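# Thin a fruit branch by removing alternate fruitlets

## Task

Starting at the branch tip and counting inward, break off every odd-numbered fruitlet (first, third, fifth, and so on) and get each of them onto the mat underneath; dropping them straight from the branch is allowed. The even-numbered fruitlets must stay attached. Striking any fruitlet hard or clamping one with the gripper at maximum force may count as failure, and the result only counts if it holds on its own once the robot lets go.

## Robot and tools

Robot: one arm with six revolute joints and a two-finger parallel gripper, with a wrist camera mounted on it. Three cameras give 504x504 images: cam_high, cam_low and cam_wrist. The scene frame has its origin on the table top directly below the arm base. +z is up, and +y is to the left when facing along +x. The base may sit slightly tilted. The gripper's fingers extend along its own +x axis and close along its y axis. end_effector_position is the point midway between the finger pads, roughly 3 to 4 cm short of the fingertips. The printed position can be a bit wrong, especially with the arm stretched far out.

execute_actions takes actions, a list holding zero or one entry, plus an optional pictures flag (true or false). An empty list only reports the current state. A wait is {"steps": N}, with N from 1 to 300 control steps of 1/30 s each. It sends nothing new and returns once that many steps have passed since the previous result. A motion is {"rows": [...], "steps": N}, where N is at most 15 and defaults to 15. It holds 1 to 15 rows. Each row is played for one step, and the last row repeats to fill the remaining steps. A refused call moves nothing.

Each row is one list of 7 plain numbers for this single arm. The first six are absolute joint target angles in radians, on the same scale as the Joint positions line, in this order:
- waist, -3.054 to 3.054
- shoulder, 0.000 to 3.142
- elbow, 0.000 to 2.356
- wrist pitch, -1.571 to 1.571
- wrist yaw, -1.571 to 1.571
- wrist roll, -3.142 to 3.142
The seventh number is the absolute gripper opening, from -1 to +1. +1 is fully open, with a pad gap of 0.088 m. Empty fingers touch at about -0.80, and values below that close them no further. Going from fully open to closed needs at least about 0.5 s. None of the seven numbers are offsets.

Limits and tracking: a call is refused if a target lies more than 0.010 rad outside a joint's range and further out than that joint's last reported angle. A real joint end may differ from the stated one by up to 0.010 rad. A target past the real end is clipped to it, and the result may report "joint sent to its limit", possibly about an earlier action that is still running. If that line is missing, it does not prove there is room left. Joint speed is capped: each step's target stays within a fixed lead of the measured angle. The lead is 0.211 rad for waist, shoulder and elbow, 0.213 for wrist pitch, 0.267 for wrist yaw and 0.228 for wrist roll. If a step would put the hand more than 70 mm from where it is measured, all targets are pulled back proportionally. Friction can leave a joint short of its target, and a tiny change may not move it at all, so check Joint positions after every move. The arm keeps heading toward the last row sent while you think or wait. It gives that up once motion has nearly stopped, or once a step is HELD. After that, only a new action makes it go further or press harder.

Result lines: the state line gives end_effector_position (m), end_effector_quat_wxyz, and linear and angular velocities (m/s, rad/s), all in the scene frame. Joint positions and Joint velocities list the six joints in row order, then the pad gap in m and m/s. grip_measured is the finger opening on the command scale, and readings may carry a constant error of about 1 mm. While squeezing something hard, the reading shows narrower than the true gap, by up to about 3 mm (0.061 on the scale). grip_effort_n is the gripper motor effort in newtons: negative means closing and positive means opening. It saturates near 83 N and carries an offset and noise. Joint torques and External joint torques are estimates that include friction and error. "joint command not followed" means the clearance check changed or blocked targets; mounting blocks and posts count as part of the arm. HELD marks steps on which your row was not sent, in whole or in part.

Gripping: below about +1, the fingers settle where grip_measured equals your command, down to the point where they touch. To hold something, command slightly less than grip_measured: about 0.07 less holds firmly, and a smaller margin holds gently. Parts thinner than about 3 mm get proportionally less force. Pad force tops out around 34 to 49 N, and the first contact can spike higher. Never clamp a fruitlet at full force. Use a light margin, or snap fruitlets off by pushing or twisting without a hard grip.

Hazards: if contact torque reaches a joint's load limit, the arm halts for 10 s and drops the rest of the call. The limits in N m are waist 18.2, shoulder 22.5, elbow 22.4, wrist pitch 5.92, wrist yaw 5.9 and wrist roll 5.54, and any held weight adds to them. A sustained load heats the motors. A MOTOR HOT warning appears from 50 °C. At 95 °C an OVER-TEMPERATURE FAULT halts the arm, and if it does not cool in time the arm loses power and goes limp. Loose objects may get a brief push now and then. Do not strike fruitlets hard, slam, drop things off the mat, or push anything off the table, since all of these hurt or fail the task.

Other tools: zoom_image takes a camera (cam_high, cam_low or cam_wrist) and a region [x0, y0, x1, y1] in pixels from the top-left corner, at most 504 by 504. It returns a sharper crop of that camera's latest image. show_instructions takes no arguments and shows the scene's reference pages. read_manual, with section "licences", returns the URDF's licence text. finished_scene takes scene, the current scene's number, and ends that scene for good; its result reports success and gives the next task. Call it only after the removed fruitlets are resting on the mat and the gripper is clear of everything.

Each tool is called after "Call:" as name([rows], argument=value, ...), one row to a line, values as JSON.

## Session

Call:
execute_actions(actions=[])

Scene clock: 0.00 s of 4200.00 s.
end_effector_position=(+0.2314, -0.1137, +0.1306) grip_measured=+0.562 grip_effort_n=n/a end_effector_quat_wxyz=(+0.461, +0.536, +0.463, -0.535) end_effector_velocity=(-0.003, +0.002, +0.001) end_effector_angular_velocity=(+0.005, +0.013, -0.004)
Joint positions: [-0.658  2.355  0.996 -0.724 -0.607  0.939  0.067]
Joint velocities: [-0.002 -0.002  0.002 -0.022  0.007 -0.007 -0.   ]
Joint torques (N m, as the arm reports them, + toward a larger angle): no reading
External joint torques (N m, as the arm's controller estimates them; a push from outside toward a larger angle lowers the number): no reading
Motor temperatures (°C, as the motors report them): [33 28 29 25 26 26]
Heat: hottest waist 33 °C (+0.0 °C/min).

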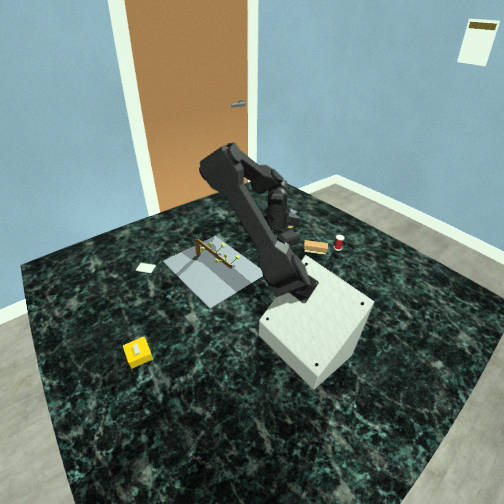

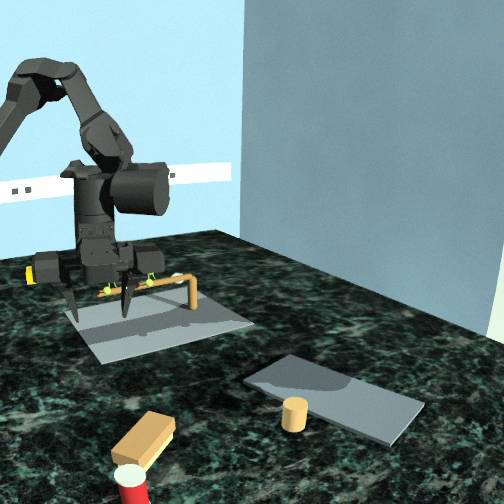

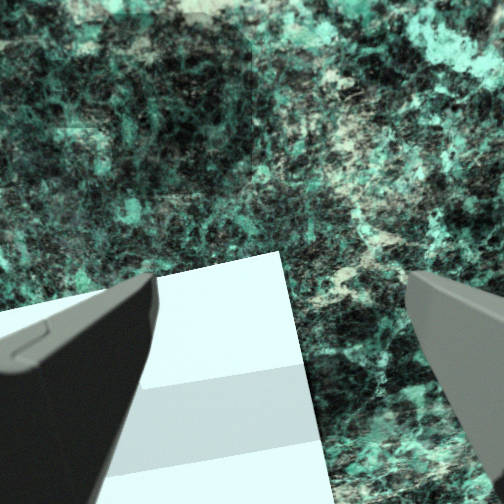

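Call:
show_instructions()

Call:
execute_actions([
  {"rows":[[-0.6,2.2,1.2,-0.95,-0.64,1.0,0.55],[-0.351,2.097,1.607,-1.366,-0.725,1.155,0.55]],"steps":15},
], pictures=false)

Call:
execute_actions([
  {"steps":15},
])

Reference images for this scene: manual page 1, manual page 2, manual page 3, manual page 4.

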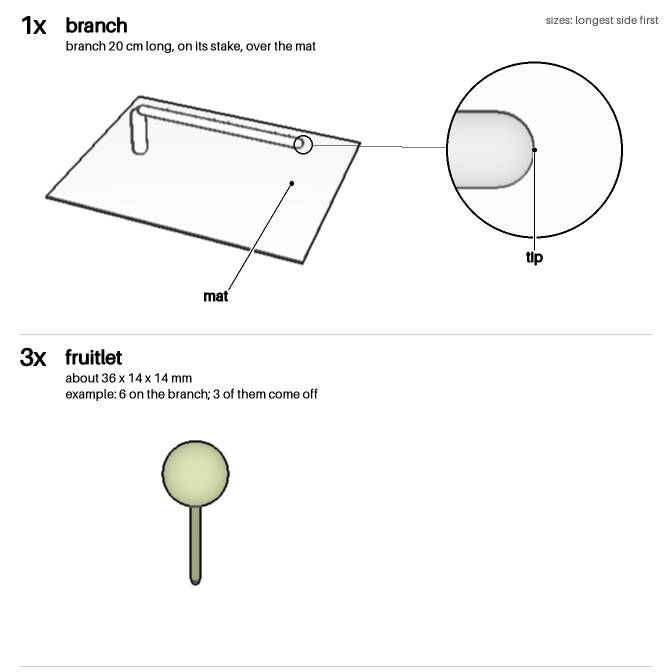

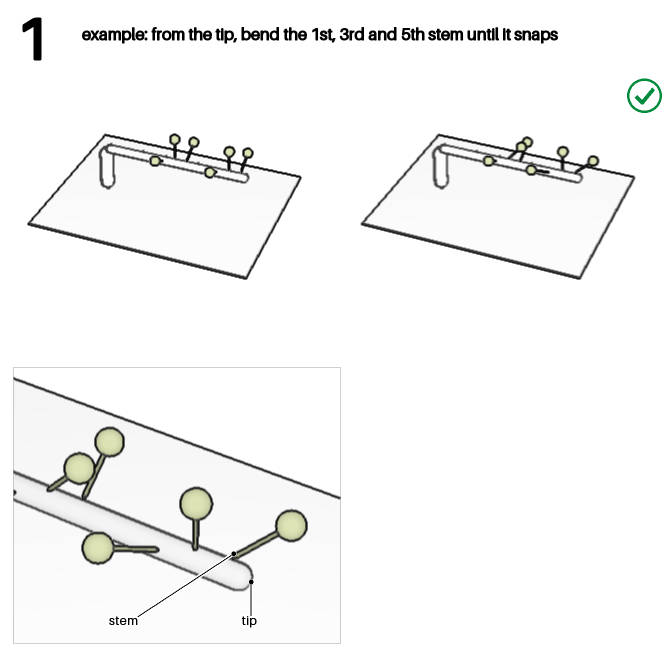

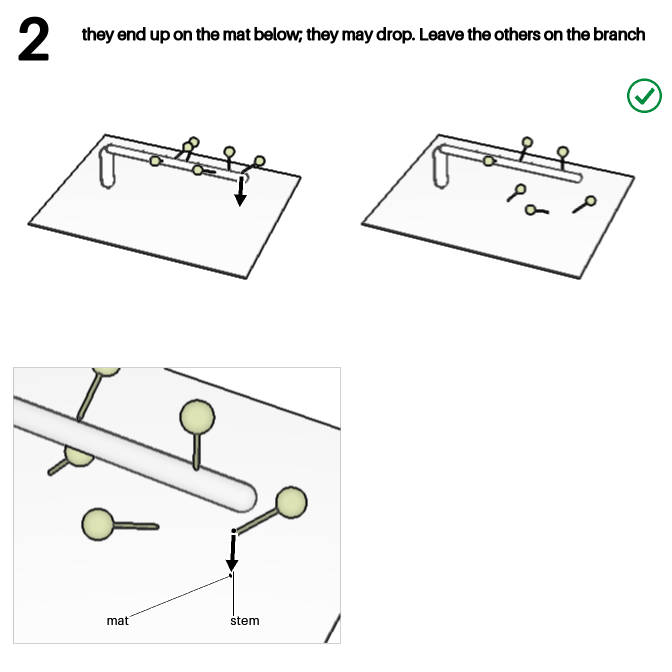

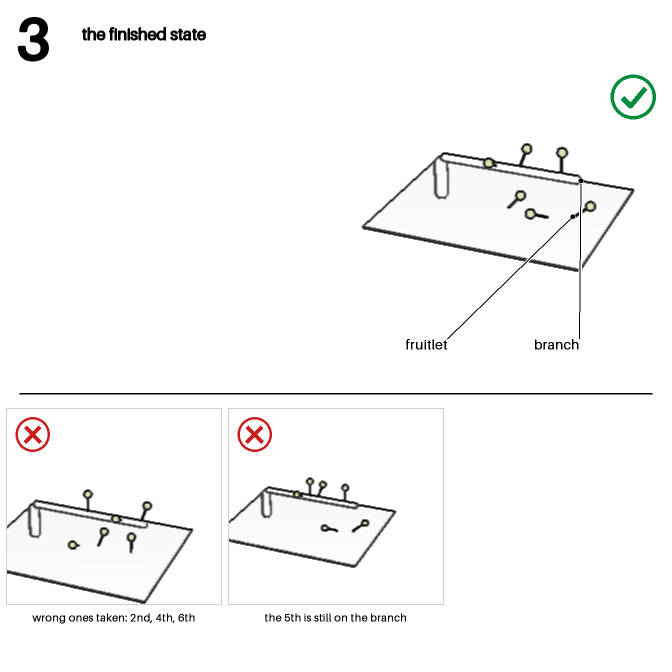

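Scene clock: 9.90 s of 4200.00 s.
end_effector_position=(+0.3591, +0.0499, +0.2309) grip_measured=+0.553 grip_effort_n=-15.1 end_effector_quat_wxyz=(+0.506, +0.497, +0.501, -0.496) end_effector_velocity=(+0.068, +0.174, +0.178) end_effector_angular_velocity=(-0.076, -0.225, +0.209)
Joint positions: [-0.354  2.103  1.562 -1.309 -0.724  1.141  0.066]
Joint velocities: [ 0.051 -0.281  0.657 -0.579 -0.037  0.066 -0.   ]
Joint torques (N m, as the arm reports them, + toward a larger angle): [-5.62 -4.15  3.27 -0.22  0.13  0.26]
External joint torques (N m, as the arm's controller estimates them; a push from outside toward a larger angle lowers the number): [ 1.35 -0.75  0.43 -0.24 -0.09  0.23]
Motor temperatures (°C, as the motors report them): [34 29 29 25 26 26]
Heat: hottest waist 34 °C (+6.1 °C/min).
Steps of this call (steps 1 to 90: nothing new was sent; then 6.40 s passed at rest; steps 91 to 105: all 15 steps of this action). Readings (joint positions):
91: [-0.654 2.343 1.021 -0.770 -0.607 0.946]
92: [-0.639 2.330 1.041 -0.806 -0.616 0.977]
94: [-0.582 2.280 1.096 -0.865 -0.647 1.024]
98: [-0.454 2.181 1.251 -1.012 -0.690 1.090]
105: the state above

Scene clock: 10.40 s of 4200.00 s.
end_effector_position=(+0.3591, +0.0598, +0.2407) grip_measured=+0.553 grip_effort_n=-15.1 end_effector_quat_wxyz=(+0.502, +0.499, +0.500, -0.499) end_effector_velocity=(-0.000, +0.002, +0.002) end_effector_angular_velocity=(+0.022, -0.009, -0.003)
Joint positions: [-0.353  2.092  1.6   -1.363 -0.724  1.149  0.066]
Joint velocities: [-0.007 -0.002 -0.002 -0.007 -0.022 -0.007  0.   ]
Joint torques (N m, as the arm reports them, + toward a larger angle): [-5.25 -4.95  5.26 -0.05  0.01  0.22]
External joint torques (N m, as the arm's controller estimates them; a push from outside toward a larger angle lowers the number): [ 1.22  0.57  1.01 -0.28 -0.04  0.22]
Motor temperatures (°C, as the motors report them): [34 29 29 25 26 26]
Heat: hottest waist 34 °C (+5.8 °C/min).
Steps of this call (steps 1 to 15: the robot went on to your last target). Readings (joint positions):
1: [-0.353 2.096 1.579 -1.325 -0.724 1.143]
2: [-0.353 2.092 1.589 -1.337 -0.724 1.145]
4: [-0.353 2.091 1.597 -1.349 -0.724 1.147]
8: [-0.353 2.092 1.598 -1.360 -0.724 1.148]
15: the state above

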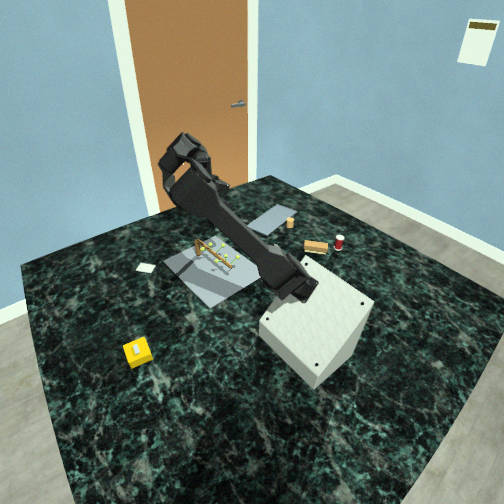

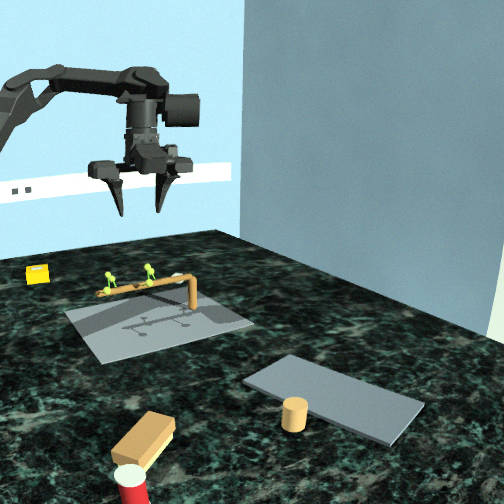

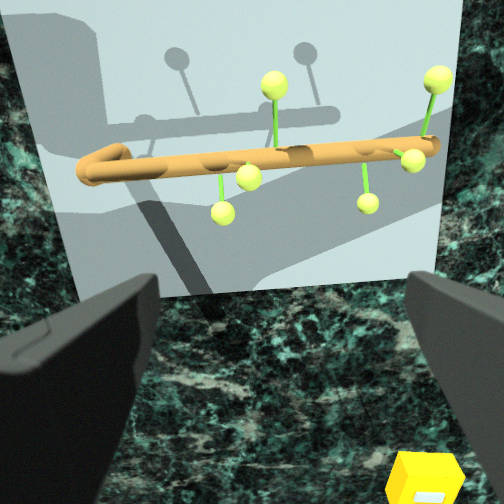

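Call:
zoom_image(camera="cam_wrist", region=[60, 40, 480, 250])

Call:
zoom_image(camera="cam_low", region=[80, 250, 220, 330])

Region (60, 40, 480, 250) of cam_wrist's 504x504 image, scaled by 1.200, with more detail than that image has.

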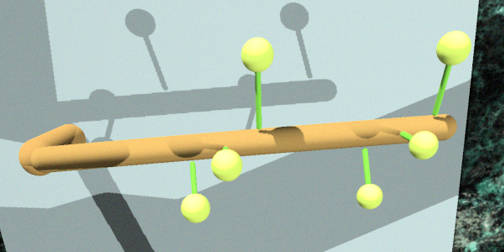

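Region (80, 250, 220, 330) of cam_low's 504x504 image, scaled by 3.600, with more detail than that image has; it fills the top 288 rows of this view, and the rest is white.

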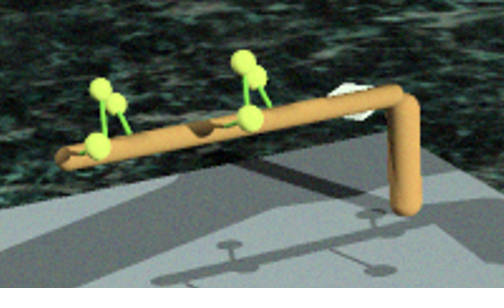

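Call:
execute_actions([
  {"rows":[[-0.37,2.07,1.48,-1.28,-0.72,1.13,0.0],[-0.39,2.05,1.36,-1.20,-0.715,1.11,-0.5],[-0.41,2.02,1.2,-1.09,-0.71,1.08,-0.8],[-0.437,1.992,1.015,-0.953,-0.70,1.045,-0.8]],"steps":15},
], pictures=false)

Call:
execute_actions([
  {"steps":15},
])

Scene clock: 73.27 s of 4200.00 s.
end_effector_position=(+0.2709, -0.0034, +0.1718) grip_measured=-0.780 grip_effort_n=-14.7 end_effector_quat_wxyz=(+0.494, +0.503, +0.499, -0.503) end_effector_velocity=(+0.005, -0.002, +0.001) end_effector_angular_velocity=(-0.036, -0.078, +0.120)
Joint positions: [-0.437  2.006  1.031 -0.962 -0.7    1.053  0.001]
Joint velocities: [-0.002 -0.056 -0.056  0.11  -0.007 -0.051 -0.011]
Joint torques (N m, as the arm reports them, + toward a larger angle): [-4.16 -5.7   3.39  0.2   0.03 -0.27]
External joint torques (N m, as the arm's controller estimates them; a push from outside toward a larger angle lowers the number): [ 0.88 -1.   -0.75 -0.03  0.   -0.27]
Motor temperatures (°C, as the motors report them): [38 30 31 25 26 26]
Heat: hottest waist 38 °C (+3.1 °C/min).
Steps of this call (steps 1 to 15: the robot went on to your last target; steps 16 to 90: nothing new was sent; then 59.37 s passed at rest; steps 91 to 105: all 15 steps of this action). Readings (joint positions):
91: [-0.354 2.088 1.579 -1.339 -0.725 1.149]
92: [-0.358 2.075 1.535 -1.298 -0.726 1.142]
94: [-0.379 2.042 1.424 -1.191 -0.720 1.108]
98: [-0.433 2.014 1.201 -1.016 -0.705 1.066]
105: the state above

Scene clock: 73.77 s of 4200.00 s.
end_effector_position=(+0.2697, -0.0032, +0.1712) grip_measured=-0.797 grip_effort_n=-15.1 end_effector_quat_wxyz=(+0.496, +0.503, +0.499, -0.502) end_effector_velocity=(-0.001, +0.002, +0.001) end_effector_angular_velocity=(+0.009, -0.001, +0.001)
Joint positions: [-0.437  2.001  1.023 -0.956 -0.7    1.051  0.   ]
Joint velocities: [-0.002 -0.002 -0.002 -0.007 -0.007 -0.007  0.   ]
Joint torques (N m, as the arm reports them, + toward a larger angle): [-4.17 -5.53  3.46  0.25  0.03 -0.27]
External joint torques (N m, as the arm's controller estimates them; a push from outside toward a larger angle lowers the number): [ 0.83 -1.02 -0.62  0.02 -0.01 -0.27]
Motor temperatures (°C, as the motors report them): [38 30 31 25 26 26]
Heat: hottest waist 38 °C (+3.0 °C/min).
Steps of this call (steps 1 to 15: the robot went on to your last target). Readings (joint positions):
1: [-0.437 2.004 1.031 -0.959 -0.700 1.053]
2: [-0.437 2.003 1.030 -0.958 -0.700 1.052]
4: [-0.437 2.001 1.027 -0.957 -0.700 1.052]
8: [-0.437 2.001 1.023 -0.956 -0.700 1.051]
15: the state above
The arm was judged still, so your last target was given up. Only a new action makes it travel on or press farther. Fingers that are still opening or closing keep moving.

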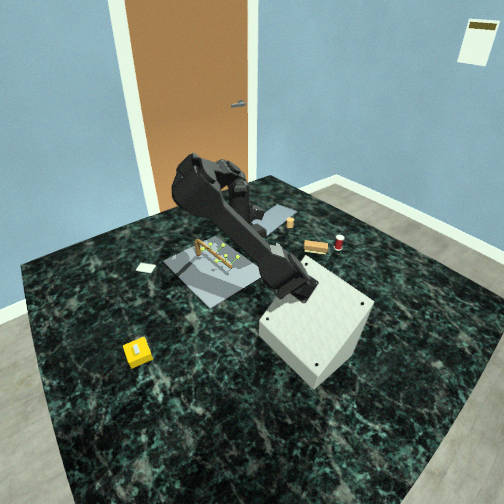

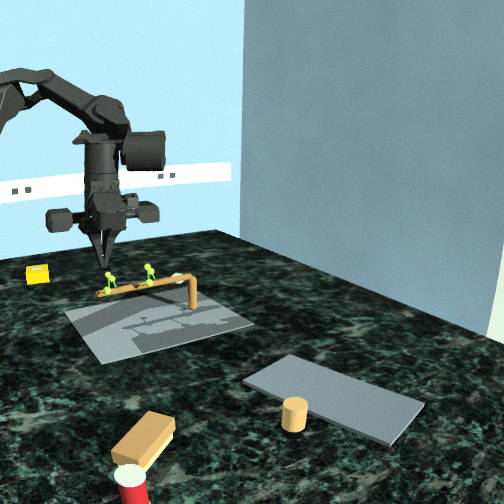

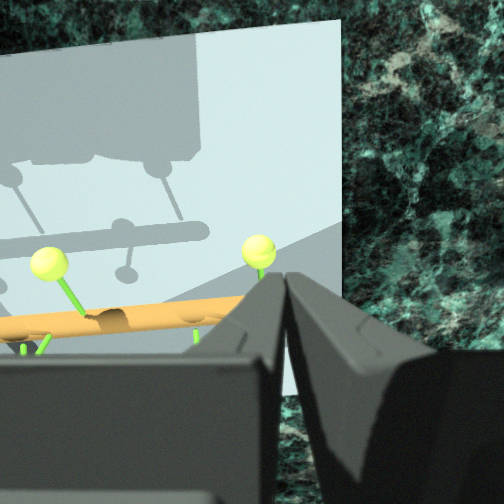

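Call:
execute_actions([
  {"rows":[[-0.425,2.012,1.02,-0.94,-0.703,1.065,-0.8],[-0.415,2.016,1.015,-0.92,-0.706,1.078,-0.8],[-0.405,2.020,1.010,-0.90,-0.709,1.09,-0.8],[-0.395,2.024,1.004,-0.88,-0.712,1.102,-0.8],[-0.385,2.028,0.998,-0.865,-0.715,1.114,-0.8],[-0.375,2.032,0.991,-0.85,-0.718,1.125,-0.8],[-0.367,2.036,0.985,-0.835,-0.721,1.135,-0.8],[-0.359,2.040,0.979,-0.82,-0.723,1.145,-0.8],[-0.351,2.043,0.973,-0.805,-0.726,1.154,-0.8],[-0.344,2.046,0.968,-0.79,-0.728,1.162,-0.8],[-0.338,2.049,0.963,-0.78,-0.730,1.169,-0.8],[-0.333,2.052,0.959,-0.77,-0.732,1.175,-0.8]],"steps":15},
], pictures=false)

Call:
execute_actions([
  {"steps":8},
])

Call:
zoom_image(camera="cam_low", region=[80, 250, 170, 320])

Scene clock: 87.10 s of 4200.00 s.
end_effector_position=(+0.2767, +0.0004, +0.1355) grip_measured=-0.797 grip_effort_n=-15.1 end_effector_quat_wxyz=(+0.498, +0.498, +0.503, -0.501) end_effector_velocity=(-0.003, +0.004, -0.025) end_effector_angular_velocity=(+0.025, +0.006, -0.023)
Joint positions: [-0.338  2.04   0.969 -0.785 -0.727  1.161  0.   ]
Joint velocities: [ 0.056  0.027 -0.056  0.11  -0.037  0.081  0.   ]
Joint torques (N m, as the arm reports them, + toward a larger angle): [-4.32 -3.74  3.31  0.27 -0.06  0.22]
External joint torques (N m, as the arm's controller estimates them; a push from outside toward a larger angle lowers the number): [ 1.06  1.28 -0.57  0.01 -0.11  0.22]
Motor temperatures (°C, as the motors report them): [38 31 30 25 26 26]
Heat: hottest waist 38 °C (+2.0 °C/min).
Steps of this call (steps 1 to 90: nothing new was sent; then 9.83 s passed at rest; steps 91 to 105: all 15 steps of this action). Readings (joint positions):
91: [-0.437 2.001 1.023 -0.953 -0.700 1.051]
92: [-0.434 2.001 1.022 -0.945 -0.700 1.053]
94: [-0.422 2.003 1.020 -0.918 -0.703 1.070]
98: [-0.384 2.018 1.002 -0.860 -0.714 1.112]
105: the state above

Scene clock: 87.37 s of 4200.00 s.
end_effector_position=(+0.2776, +0.0002, +0.1343) grip_measured=-0.797 grip_effort_n=-15.1 end_effector_quat_wxyz=(+0.500, +0.499, +0.501, -0.500) end_effector_velocity=(-0.001, +0.001, -0.002) end_effector_angular_velocity=(+0.007, +0.001, -0.007)
Joint positions: [-0.336  2.042  0.967 -0.773 -0.729  1.168  0.   ]
Joint velocities: [ 0.002  0.002 -0.007  0.007 -0.007  0.007  0.   ]
Joint torques (N m, as the arm reports them, + toward a larger angle): [-4.13 -3.57  3.09  0.26 -0.07  0.22]
External joint torques (N m, as the arm's controller estimates them; a push from outside toward a larger angle lowers the number): [ 1.06  1.17 -0.59  0.02 -0.12  0.22]
Motor temperatures (°C, as the motors report them): [38 31 30 25 26 26]
Heat: hottest waist 38 °C (+2.0 °C/min).
Steps of this call (steps 1 to 8: the robot went on to your last target). Readings (joint positions):
1: [-0.337 2.041 0.968 -0.781 -0.727 1.163]
2: [-0.336 2.042 0.967 -0.779 -0.728 1.165]
4: [-0.336 2.042 0.967 -0.776 -0.728 1.167]
8: the state above

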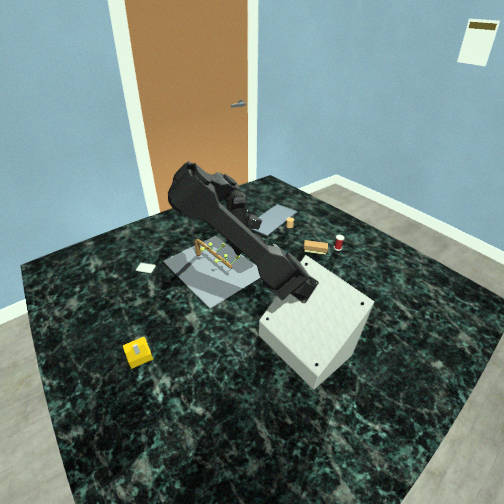

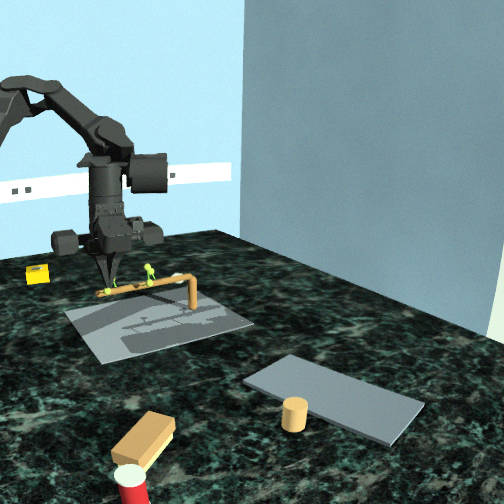

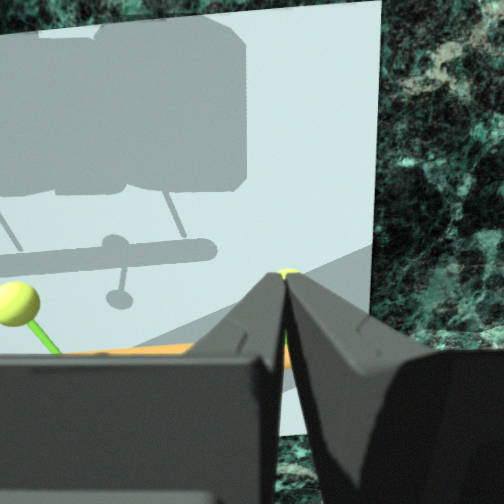

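Region (80, 250, 170, 320) of cam_low's 504x504 image, scaled by 5.600, with more detail than that image has.

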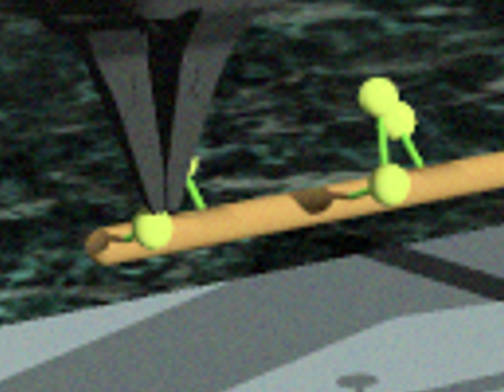

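Call:
execute_actions([
  {"rows":[[-0.331,2.053,0.957,-0.766,-0.733,1.178,-0.8],[-0.329,2.054,0.956,-0.761,-0.734,1.180,-0.8],[-0.326,2.055,0.954,-0.757,-0.735,1.183,-0.8],[-0.324,2.056,0.952,-0.752,-0.736,1.185,-0.8],[-0.321,2.057,0.950,-0.748,-0.737,1.188,-0.8],[-0.319,2.058,0.949,-0.743,-0.738,1.190,-0.8],[-0.316,2.059,0.947,-0.739,-0.739,1.193,-0.8],[-0.313,2.060,0.945,-0.734,-0.740,1.195,-0.8],[-0.311,2.061,0.943,-0.730,-0.741,1.198,-0.8],[-0.308,2.062,0.942,-0.725,-0.742,1.200,-0.8],[-0.305,2.063,0.940,-0.721,-0.743,1.203,-0.8],[-0.302,2.064,0.938,-0.716,-0.744,1.205,-0.8],[-0.299,2.065,0.936,-0.712,-0.746,1.208,-0.8],[-0.296,2.066,0.935,-0.707,-0.748,1.210,-0.8],[-0.293,2.067,0.933,-0.703,-0.750,1.213,-0.8]],"steps":15},
], pictures=false)

Call:
execute_actions([
  {"rows":[[-0.290,2.068,0.931,-0.698,-0.752,1.215,-0.8],[-0.287,2.069,0.929,-0.694,-0.753,1.218,-0.8],[-0.284,2.070,0.927,-0.689,-0.755,1.220,-0.8],[-0.281,2.071,0.926,-0.685,-0.756,1.223,-0.8],[-0.278,2.072,0.924,-0.680,-0.757,1.225,-0.8],[-0.275,2.073,0.922,-0.676,-0.758,1.228,-0.8],[-0.272,2.074,0.920,-0.671,-0.759,1.230,-0.8],[-0.269,2.075,0.919,-0.667,-0.760,1.233,-0.8],[-0.266,2.076,0.917,-0.662,-0.761,1.235,-0.8],[-0.263,2.077,0.915,-0.658,-0.762,1.238,-0.8],[-0.260,2.078,0.913,-0.653,-0.763,1.240,-0.8]],"steps":13},
])

Scene clock: 108.13 s of 4200.00 s.
end_effector_position=(+0.2777, +0.0027, +0.1223) grip_measured=-0.797 grip_effort_n=-15.1 end_effector_quat_wxyz=(+0.499, +0.498, +0.505, -0.498) end_effector_velocity=(+0.003, +0.013, -0.030) end_effector_angular_velocity=(+0.045, -0.006, +0.021)
Joint positions: [-0.304  2.054  0.944 -0.717 -0.742  1.2    0.   ]
Joint velocities: [ 0.085  0.027 -0.051  0.139 -0.066  0.081  0.   ]
Joint torques (N m, as the arm reports them, + toward a larger angle): [-4.11 -3.52  2.94  0.22 -0.1   0.21]
External joint torques (N m, as the arm's controller estimates them; a push from outside toward a larger angle lowers the number): [ 1.11  1.3  -0.59  0.   -0.15  0.21]
Motor temperatures (°C, as the motors report them): [37 30 30 25 26 26]
Heat: hottest waist 37 °C (+0.0 °C/min).
Steps of this call (steps 1 to 30: the robot went on to your last target; steps 31 to 90: nothing new was sent; then 17.27 s passed at rest; steps 91 to 105: all 15 steps of this action). Readings (joint positions):
91: [-0.335 2.042 0.966 -0.771 -0.729 1.169]
92: [-0.335 2.042 0.965 -0.769 -0.729 1.170]
94: [-0.332 2.043 0.963 -0.763 -0.731 1.174]
98: [-0.323 2.047 0.957 -0.747 -0.734 1.183]
105: the state above

Scene clock: 108.57 s of 4200.00 s.
end_effector_position=(+0.2768, +0.0071, +0.1091) grip_measured=-0.797 grip_effort_n=-15.1 end_effector_quat_wxyz=(+0.497, +0.496, +0.512, -0.494) end_effector_velocity=(-0.007, +0.008, -0.017) end_effector_angular_velocity=(+0.035, +0.023, +0.009)
Joint positions: [-0.266  2.067  0.922 -0.661 -0.759  1.23   0.   ]
Joint velocities: [ 0.046  0.017 -0.037  0.051 -0.037  0.022  0.   ]
Joint torques (N m, as the arm reports them, + toward a larger angle): [-4.22 -3.62  2.8   0.23 -0.07  0.22]
External joint torques (N m, as the arm's controller estimates them; a push from outside toward a larger angle lowers the number): [ 1.15  1.3  -0.51  0.04 -0.11  0.22]
Motor temperatures (°C, as the motors report them): [37 30 30 25 26 26]
Heat: hottest waist 37 °C (+0.0 °C/min).
Steps of this call (steps 1 to 13: all 13 steps of this action). Readings (joint positions):
1: [-0.301 2.055 0.943 -0.712 -0.744 1.202]
2: [-0.298 2.056 0.941 -0.708 -0.745 1.205]
4: [-0.292 2.058 0.938 -0.698 -0.749 1.210]
8: [-0.280 2.062 0.930 -0.681 -0.754 1.220]
13: the state above

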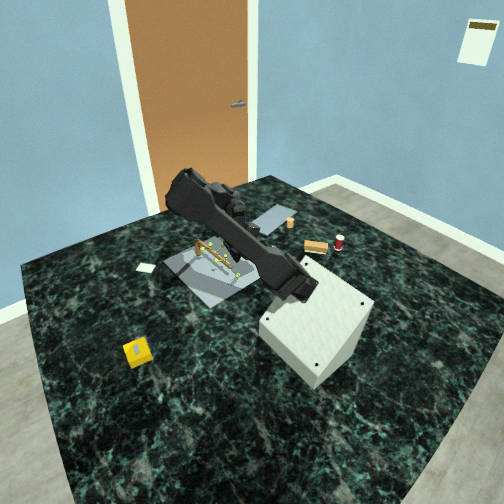

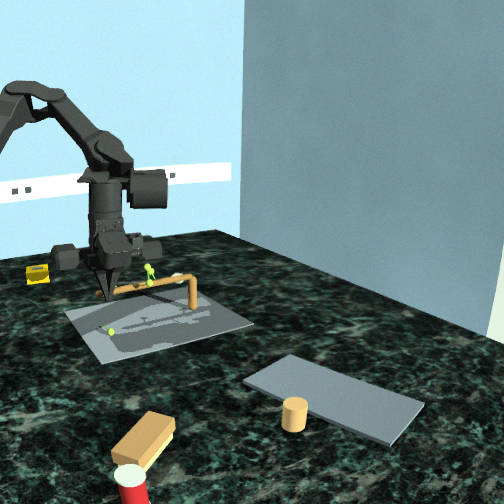

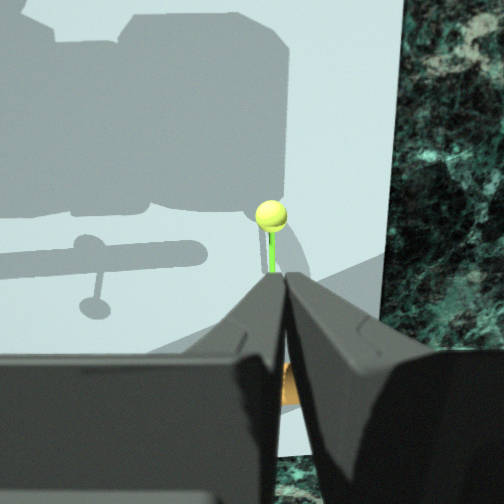

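Call:
execute_actions([
  {"rows":[[-0.29,2.055,0.94,-0.71,-0.75,1.2,-0.8],[-0.325,2.04,0.97,-0.79,-0.74,1.155,-0.8],[-0.36,2.02,1.0,-0.87,-0.73,1.11,-0.8],[-0.395,2.0,1.03,-0.95,-0.72,1.065,-0.8],[-0.42,1.985,1.055,-1.01,-0.712,1.03,-0.8],[-0.42,1.985,1.055,-1.01,-0.712,1.03,-0.8],[-0.41,2.01,1.11,-1.04,-0.735,1.04,-0.8],[-0.40,2.04,1.165,-1.065,-0.76,1.05,-0.8],[-0.385,2.07,1.22,-1.09,-0.785,1.062,-0.8],[-0.37,2.10,1.275,-1.115,-0.81,1.075,-0.8]],"steps":15},
], pictures=false)

Call:
execute_actions([
  {"rows":[[-0.355,2.135,1.33,-1.138,-0.838,1.087,-0.8],[-0.34,2.17,1.385,-1.16,-0.865,1.10,-0.8],[-0.326,2.205,1.445,-1.18,-0.891,1.111,-0.8]],"steps":15},
])

Scene clock: 135.37 s of 4200.00 s.
end_effector_position=(+0.3186, +0.0274, +0.1847) grip_measured=-0.797 grip_effort_n=-15.1 end_effector_quat_wxyz=(+0.485, +0.518, +0.525, -0.470) end_effector_velocity=(+0.011, +0.019, -0.004) end_effector_angular_velocity=(+0.089, +0.100, -0.050)
Joint positions: [-0.372  2.077  1.255 -1.098 -0.801  1.074  0.   ]
Joint velocities: [ 0.046  0.1    0.149 -0.183 -0.051 -0.007  0.   ]
Joint torques (N m, as the arm reports them, + toward a larger angle): [-4.94 -3.57  4.77 -0.11 -0.08  0.  ]
External joint torques (N m, as the arm's controller estimates them; a push from outside toward a larger angle lowers the number): [ 1.23  1.28  0.9  -0.22 -0.11 -0.01]
Motor temperatures (°C, as the motors report them): [37 29 30 25 26 26]
Heat: hottest waist 37 °C (-1.0 °C/min).
Steps of this call (steps 1 to 15: the robot went on to your last target; steps 16 to 90: nothing new was sent; then 23.30 s passed at rest; steps 91 to 105: all 15 steps of this action). Readings (joint positions):
91: [-0.265 2.068 0.922 -0.665 -0.760 1.231]
92: [-0.273 2.067 0.931 -0.699 -0.758 1.214]
94: [-0.313 2.055 0.961 -0.805 -0.742 1.155]
98: [-0.401 2.020 1.060 -0.980 -0.731 1.075]
105: the state above

Scene clock: 135.87 s of 4200.00 s.
end_effector_position=(+0.3546, +0.0419, +0.1814) grip_measured=-0.797 grip_effort_n=-15.1 end_effector_quat_wxyz=(+0.460, +0.538, +0.542, -0.453) end_effector_velocity=(-0.002, -0.002, -0.001) end_effector_angular_velocity=(+0.001, +0.021, -0.026)
Joint positions: [-0.327  2.192  1.436 -1.177 -0.887  1.104  0.   ]
Joint velocities: [-0.002  0.012  0.007 -0.022  0.007  0.007  0.   ]
Joint torques (N m, as the arm reports them, + toward a larger angle): [-5.37 -4.65  5.13 -0.15 -0.19  0.21]
External joint torques (N m, as the arm's controller estimates them; a push from outside toward a larger angle lowers the number): [ 1.13  1.35  1.11 -0.26 -0.13  0.21]
Motor temperatures (°C, as the motors report them): [37 29 30 25 26 26]
Heat: hottest waist 37 °C (-1.0 °C/min).
Steps of this call (steps 1 to 15: all 15 steps of this action). Readings (joint positions):
1: [-0.370 2.087 1.269 -1.114 -0.808 1.074]
2: [-0.366 2.105 1.293 -1.129 -0.821 1.078]
4: [-0.351 2.151 1.362 -1.146 -0.855 1.091]
8: [-0.329 2.183 1.422 -1.170 -0.880 1.101]
15: the state above

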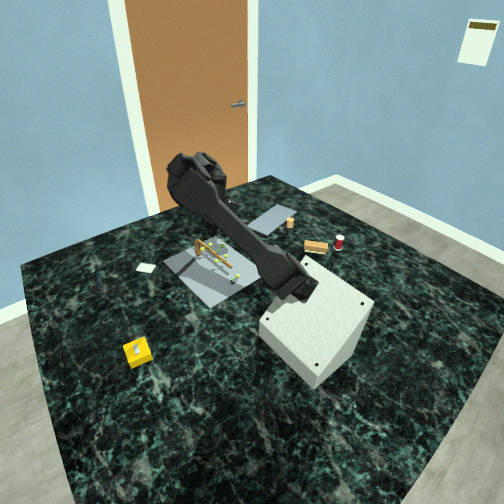

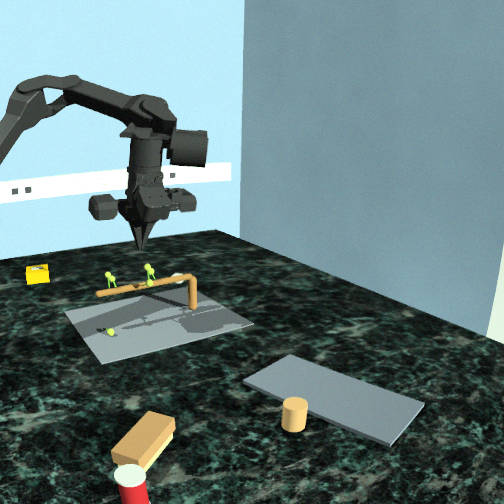

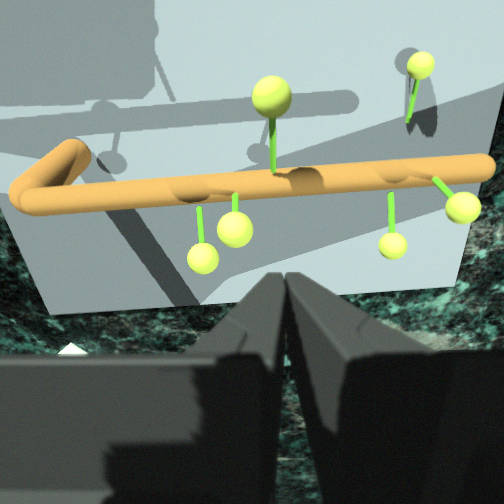

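Call:
execute_actions([
  {"rows":[[-0.318,2.206,1.425,-1.160,-0.893,1.117,-0.8],[-0.311,2.206,1.415,-1.141,-0.895,1.128,-0.8],[-0.304,2.207,1.405,-1.122,-0.897,1.139,-0.8],[-0.297,2.207,1.395,-1.103,-0.899,1.150,-0.8],[-0.290,2.208,1.385,-1.084,-0.901,1.161,-0.8],[-0.283,2.208,1.375,-1.065,-0.903,1.172,-0.8],[-0.276,2.209,1.365,-1.046,-0.905,1.183,-0.8],[-0.269,2.209,1.355,-1.027,-0.907,1.194,-0.8],[-0.263,2.210,1.345,-1.008,-0.909,1.205,-0.8],[-0.257,2.210,1.336,-0.992,-0.911,1.214,-0.8],[-0.253,2.211,1.329,-0.980,-0.913,1.220,-0.8],[-0.251,2.212,1.325,-0.974,-0.914,1.222,-0.8]],"steps":15},
], pictures=false)

Call:
execute_actions([
  {"steps":8},
])

Call:
zoom_image(camera="cam_low", region=[100, 240, 200, 320])

Scene clock: 152.00 s of 4200.00 s.
end_effector_position=(+0.3532, +0.0437, +0.1434) grip_measured=-0.797 grip_effort_n=-15.1 end_effector_quat_wxyz=(+0.458, +0.537, +0.544, -0.453) end_effector_velocity=(-0.003, -0.001, -0.023) end_effector_angular_velocity=(+0.024, -0.015, -0.009)
Joint positions: [-0.254  2.201  1.337 -0.989 -0.909  1.209  0.   ]
Joint velocities: [ 0.032  0.007 -0.081  0.139 -0.037  0.066  0.   ]
Joint torques (N m, as the arm reports them, + toward a larger angle): [-5.51 -4.82  3.4   0.2  -0.19  0.22]
External joint torques (N m, as the arm's controller estimates them; a push from outside toward a larger angle lowers the number): [ 1.33  1.55 -0.57  0.02 -0.12  0.22]
Motor temperatures (°C, as the motors report them): [38 30 30 25 26 26]
Heat: hottest waist 38 °C (+0.0 °C/min).
Steps of this call (steps 1 to 15: the robot went on to your last target; steps 16 to 90: nothing new was sent; then 12.63 s passed at rest; steps 91 to 105: all 15 steps of this action). Readings (joint positions):
91: [-0.327 2.193 1.437 -1.177 -0.888 1.106]
92: [-0.325 2.193 1.435 -1.168 -0.889 1.111]
94: [-0.318 2.193 1.425 -1.140 -0.892 1.124]
98: [-0.290 2.195 1.388 -1.075 -0.899 1.162]
105: the state above

Scene clock: 152.27 s of 4200.00 s.
end_effector_position=(+0.3536, +0.0432, +0.1424) grip_measured=-0.797 grip_effort_n=-15.1 end_effector_quat_wxyz=(+0.459, +0.538, +0.543, -0.453) end_effector_velocity=(-0.002, -0.000, +0.001) end_effector_angular_velocity=(+0.009, -0.005, +0.022)
Joint positions: [-0.253  2.201  1.333 -0.977 -0.911  1.215  0.   ]
Joint velocities: [-0.007 -0.002 -0.007 -0.007 -0.007 -0.037  0.   ]
Joint torques (N m, as the arm reports them, + toward a larger angle): [-5.31 -4.76  3.22  0.18 -0.18  0.22]
External joint torques (N m, as the arm's controller estimates them; a push from outside toward a larger angle lowers the number): [ 1.25  1.34 -0.54  0.05 -0.12  0.22]
Motor temperatures (°C, as the motors report them): [38 30 30 25 26 26]
Heat: hottest waist 38 °C (+0.0 °C/min).
Steps of this call (steps 1 to 8: the robot went on to your last target). Readings (joint positions):
1: [-0.253 2.201 1.335 -0.985 -0.909 1.211]
2: [-0.253 2.201 1.334 -0.983 -0.910 1.212]
4: [-0.253 2.201 1.334 -0.980 -0.911 1.214]
8: the state above

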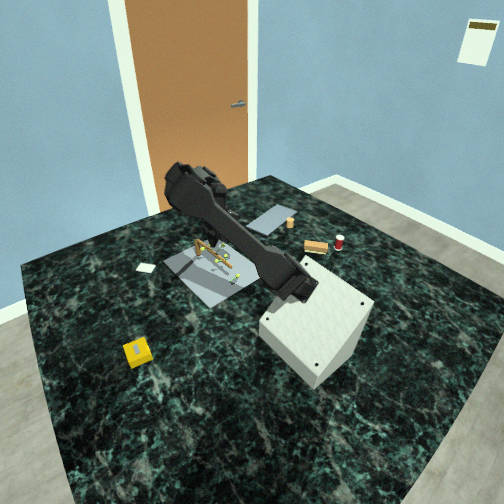

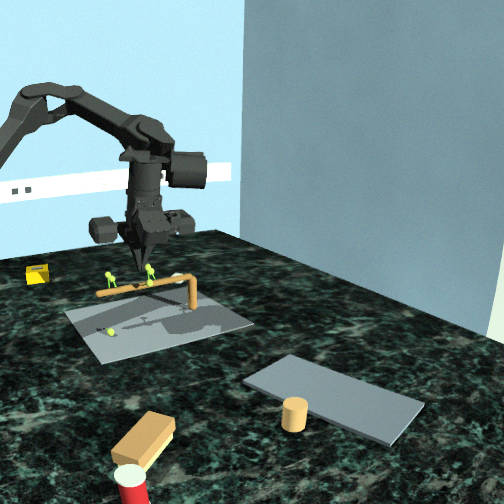

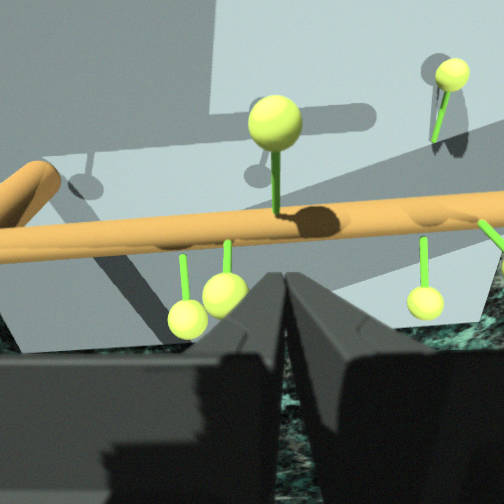

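Region (100, 240, 200, 320) of cam_low's 504x504 image, scaled by 5.040, with more detail than that image has; it fills the top 403 rows of this view, and the rest is white.

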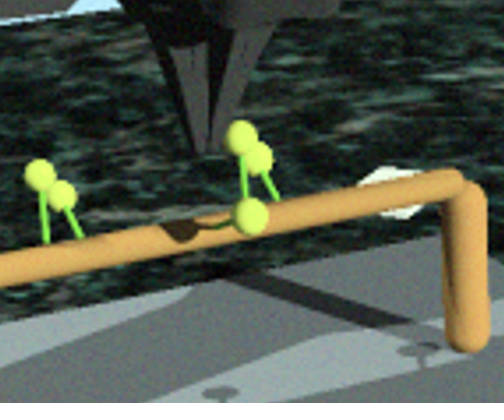

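Call:
execute_actions(actions=[])

Scene clock: 171.87 s of 4200.00 s.
end_effector_position=(+0.3536, +0.0431, +0.1423) grip_measured=-0.797 grip_effort_n=-15.1 end_effector_quat_wxyz=(+0.459, +0.539, +0.542, -0.452) end_effector_velocity=(-0.002, +0.000, -0.000) end_effector_angular_velocity=(+0.009, +0.008, -0.032)
Joint positions: [-0.253  2.201  1.332 -0.976 -0.911  1.215  0.   ]
Joint velocities: [-0.002  0.002 -0.002 -0.007 -0.007  0.022  0.   ]
Joint torques (N m, as the arm reports them, + toward a larger angle): [-5.3  -4.76  3.17  0.17 -0.18  0.22]
External joint torques (N m, as the arm's controller estimates them; a push from outside toward a larger angle lowers the number): [ 1.21  1.27 -0.56  0.03 -0.12  0.22]
Motor temperatures (°C, as the motors report them): [39 30 30 25 26 26]
Heat: hottest waist 39 °C (+2.0 °C/min).
Steps of this call (steps 1 to 30: the robot went on to your last target; steps 31 to 90: nothing new was sent; then 16.60 s passed at rest). Readings (joint positions):
1: [-0.253 2.201 1.332 -0.977 -0.911 1.215]
2: [-0.253 2.201 1.332 -0.977 -0.911 1.215]
4: [-0.253 2.201 1.332 -0.977 -0.911 1.215]
8: [-0.253 2.201 1.332 -0.976 -0.911 1.215]
90: the state above
The arm was judged still, so your last target was given up. Only a new action makes it travel on or press farther. Fingers that are still opening or closing keep moving.

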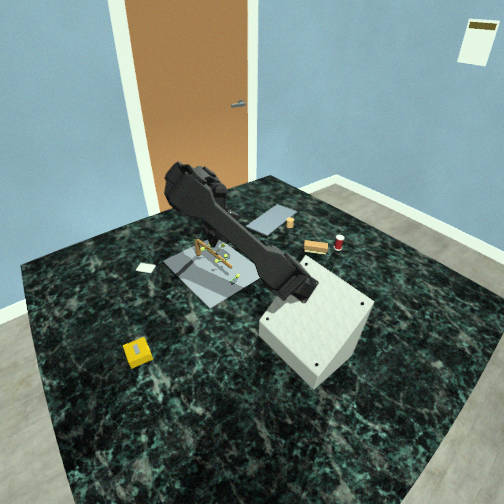

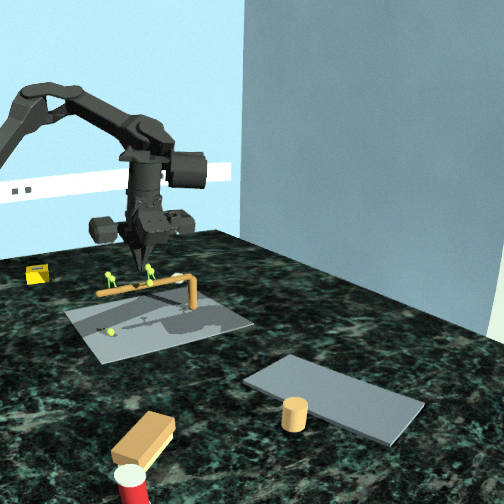

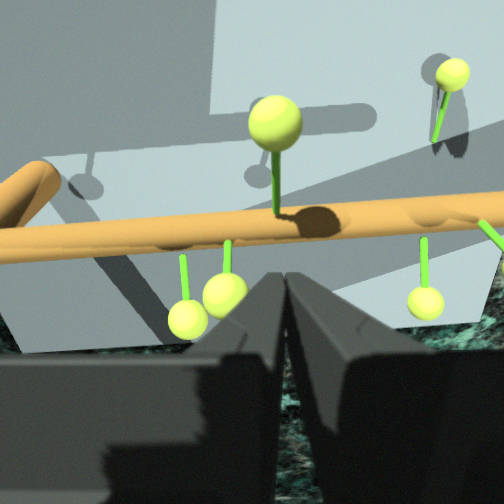

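Call:
show_instructions()

Reference images for this scene: manual page 1, manual page 2, manual page 3, manual page 4.

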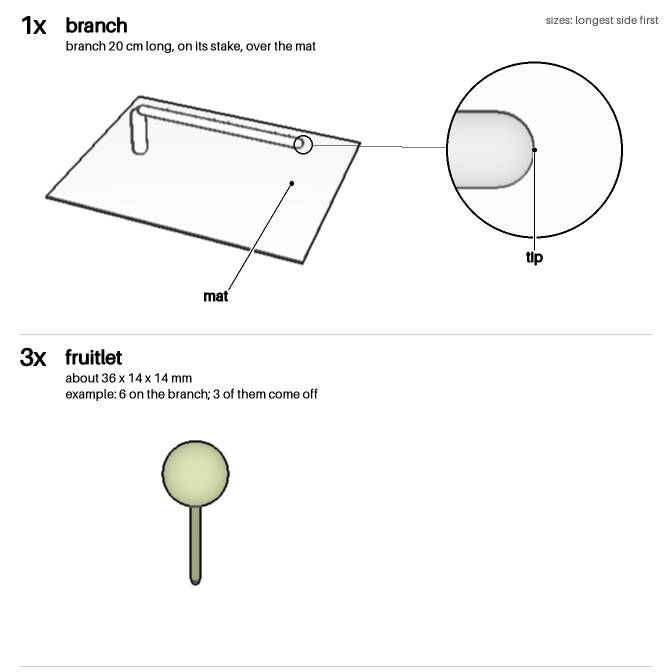

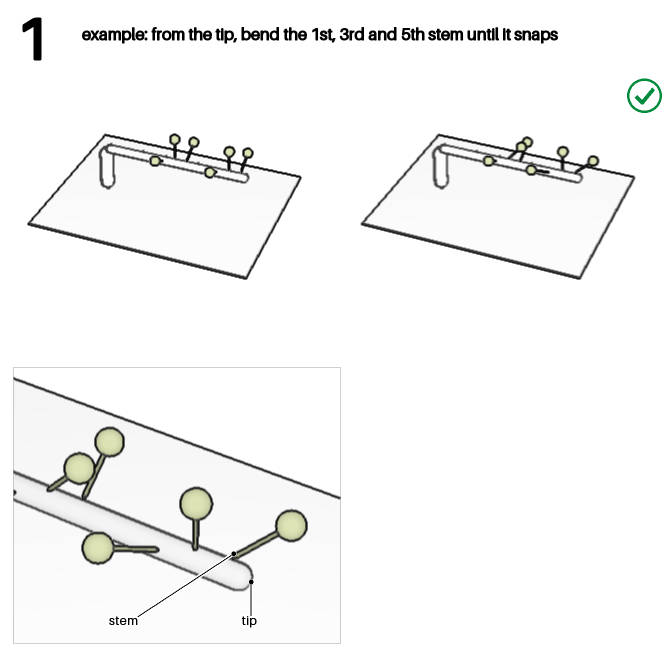

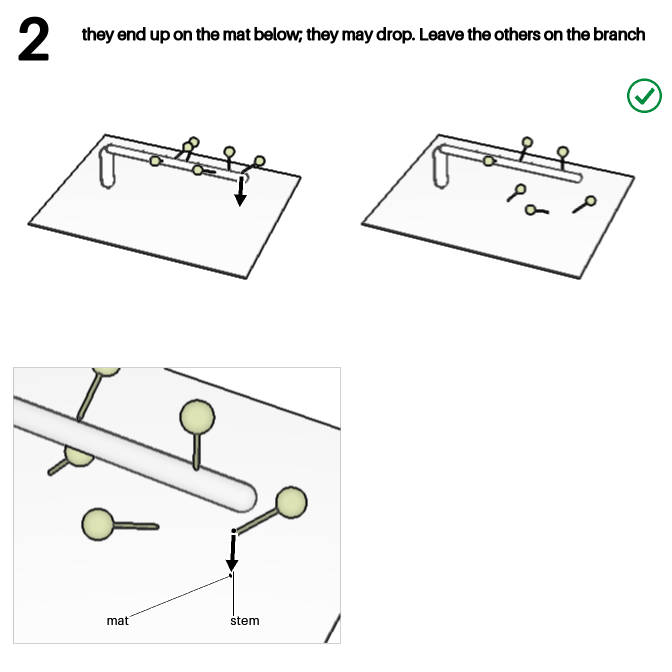

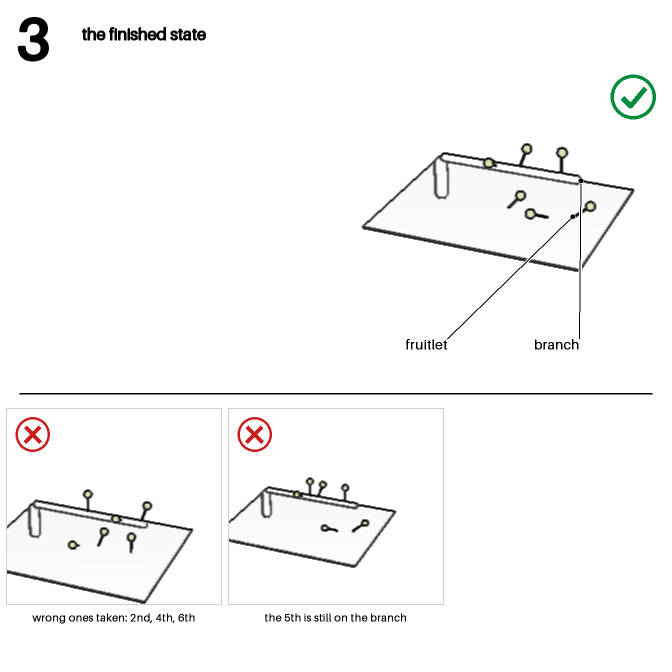

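Call:
execute_actions([
  {"rows":[[-0.2525,2.205,1.342,-0.977,-0.911,1.216,-0.8],[-0.252,2.208,1.347,-0.979,-0.911,1.216,-0.8],[-0.252,2.211,1.352,-0.981,-0.911,1.216,-0.8],[-0.2517,2.214,1.357,-0.983,-0.911,1.217,-0.8],[-0.2515,2.217,1.362,-0.985,-0.911,1.217,-0.8],[-0.2512,2.220,1.367,-0.987,-0.911,1.217,-0.8],[-0.251,2.223,1.372,-0.989,-0.911,1.218,-0.8],[-0.2507,2.226,1.377,-0.991,-0.911,1.218,-0.8],[-0.2505,2.229,1.382,-0.993,-0.911,1.219,-0.8],[-0.2502,2.232,1.387,-0.995,-0.911,1.219,-0.8],[-0.25,2.236,1.392,-0.997,-0.911,1.219,-0.8],[-0.2497,2.240,1.397,-0.998,-0.911,1.22,-0.8],[-0.2495,2.244,1.402,-1.0,-0.911,1.22,-0.8],[-0.249,2.248,1.407,-1.002,-0.911,1.22,-0.8],[-0.249,2.251,1.411,-1.004,-0.911,1.221,-0.8]],"steps":20},
])

action 0: "steps" of an action must be a whole number from 1 to 15. To give the robot more time to reach its last row, send a wait after it. Nothing ran.


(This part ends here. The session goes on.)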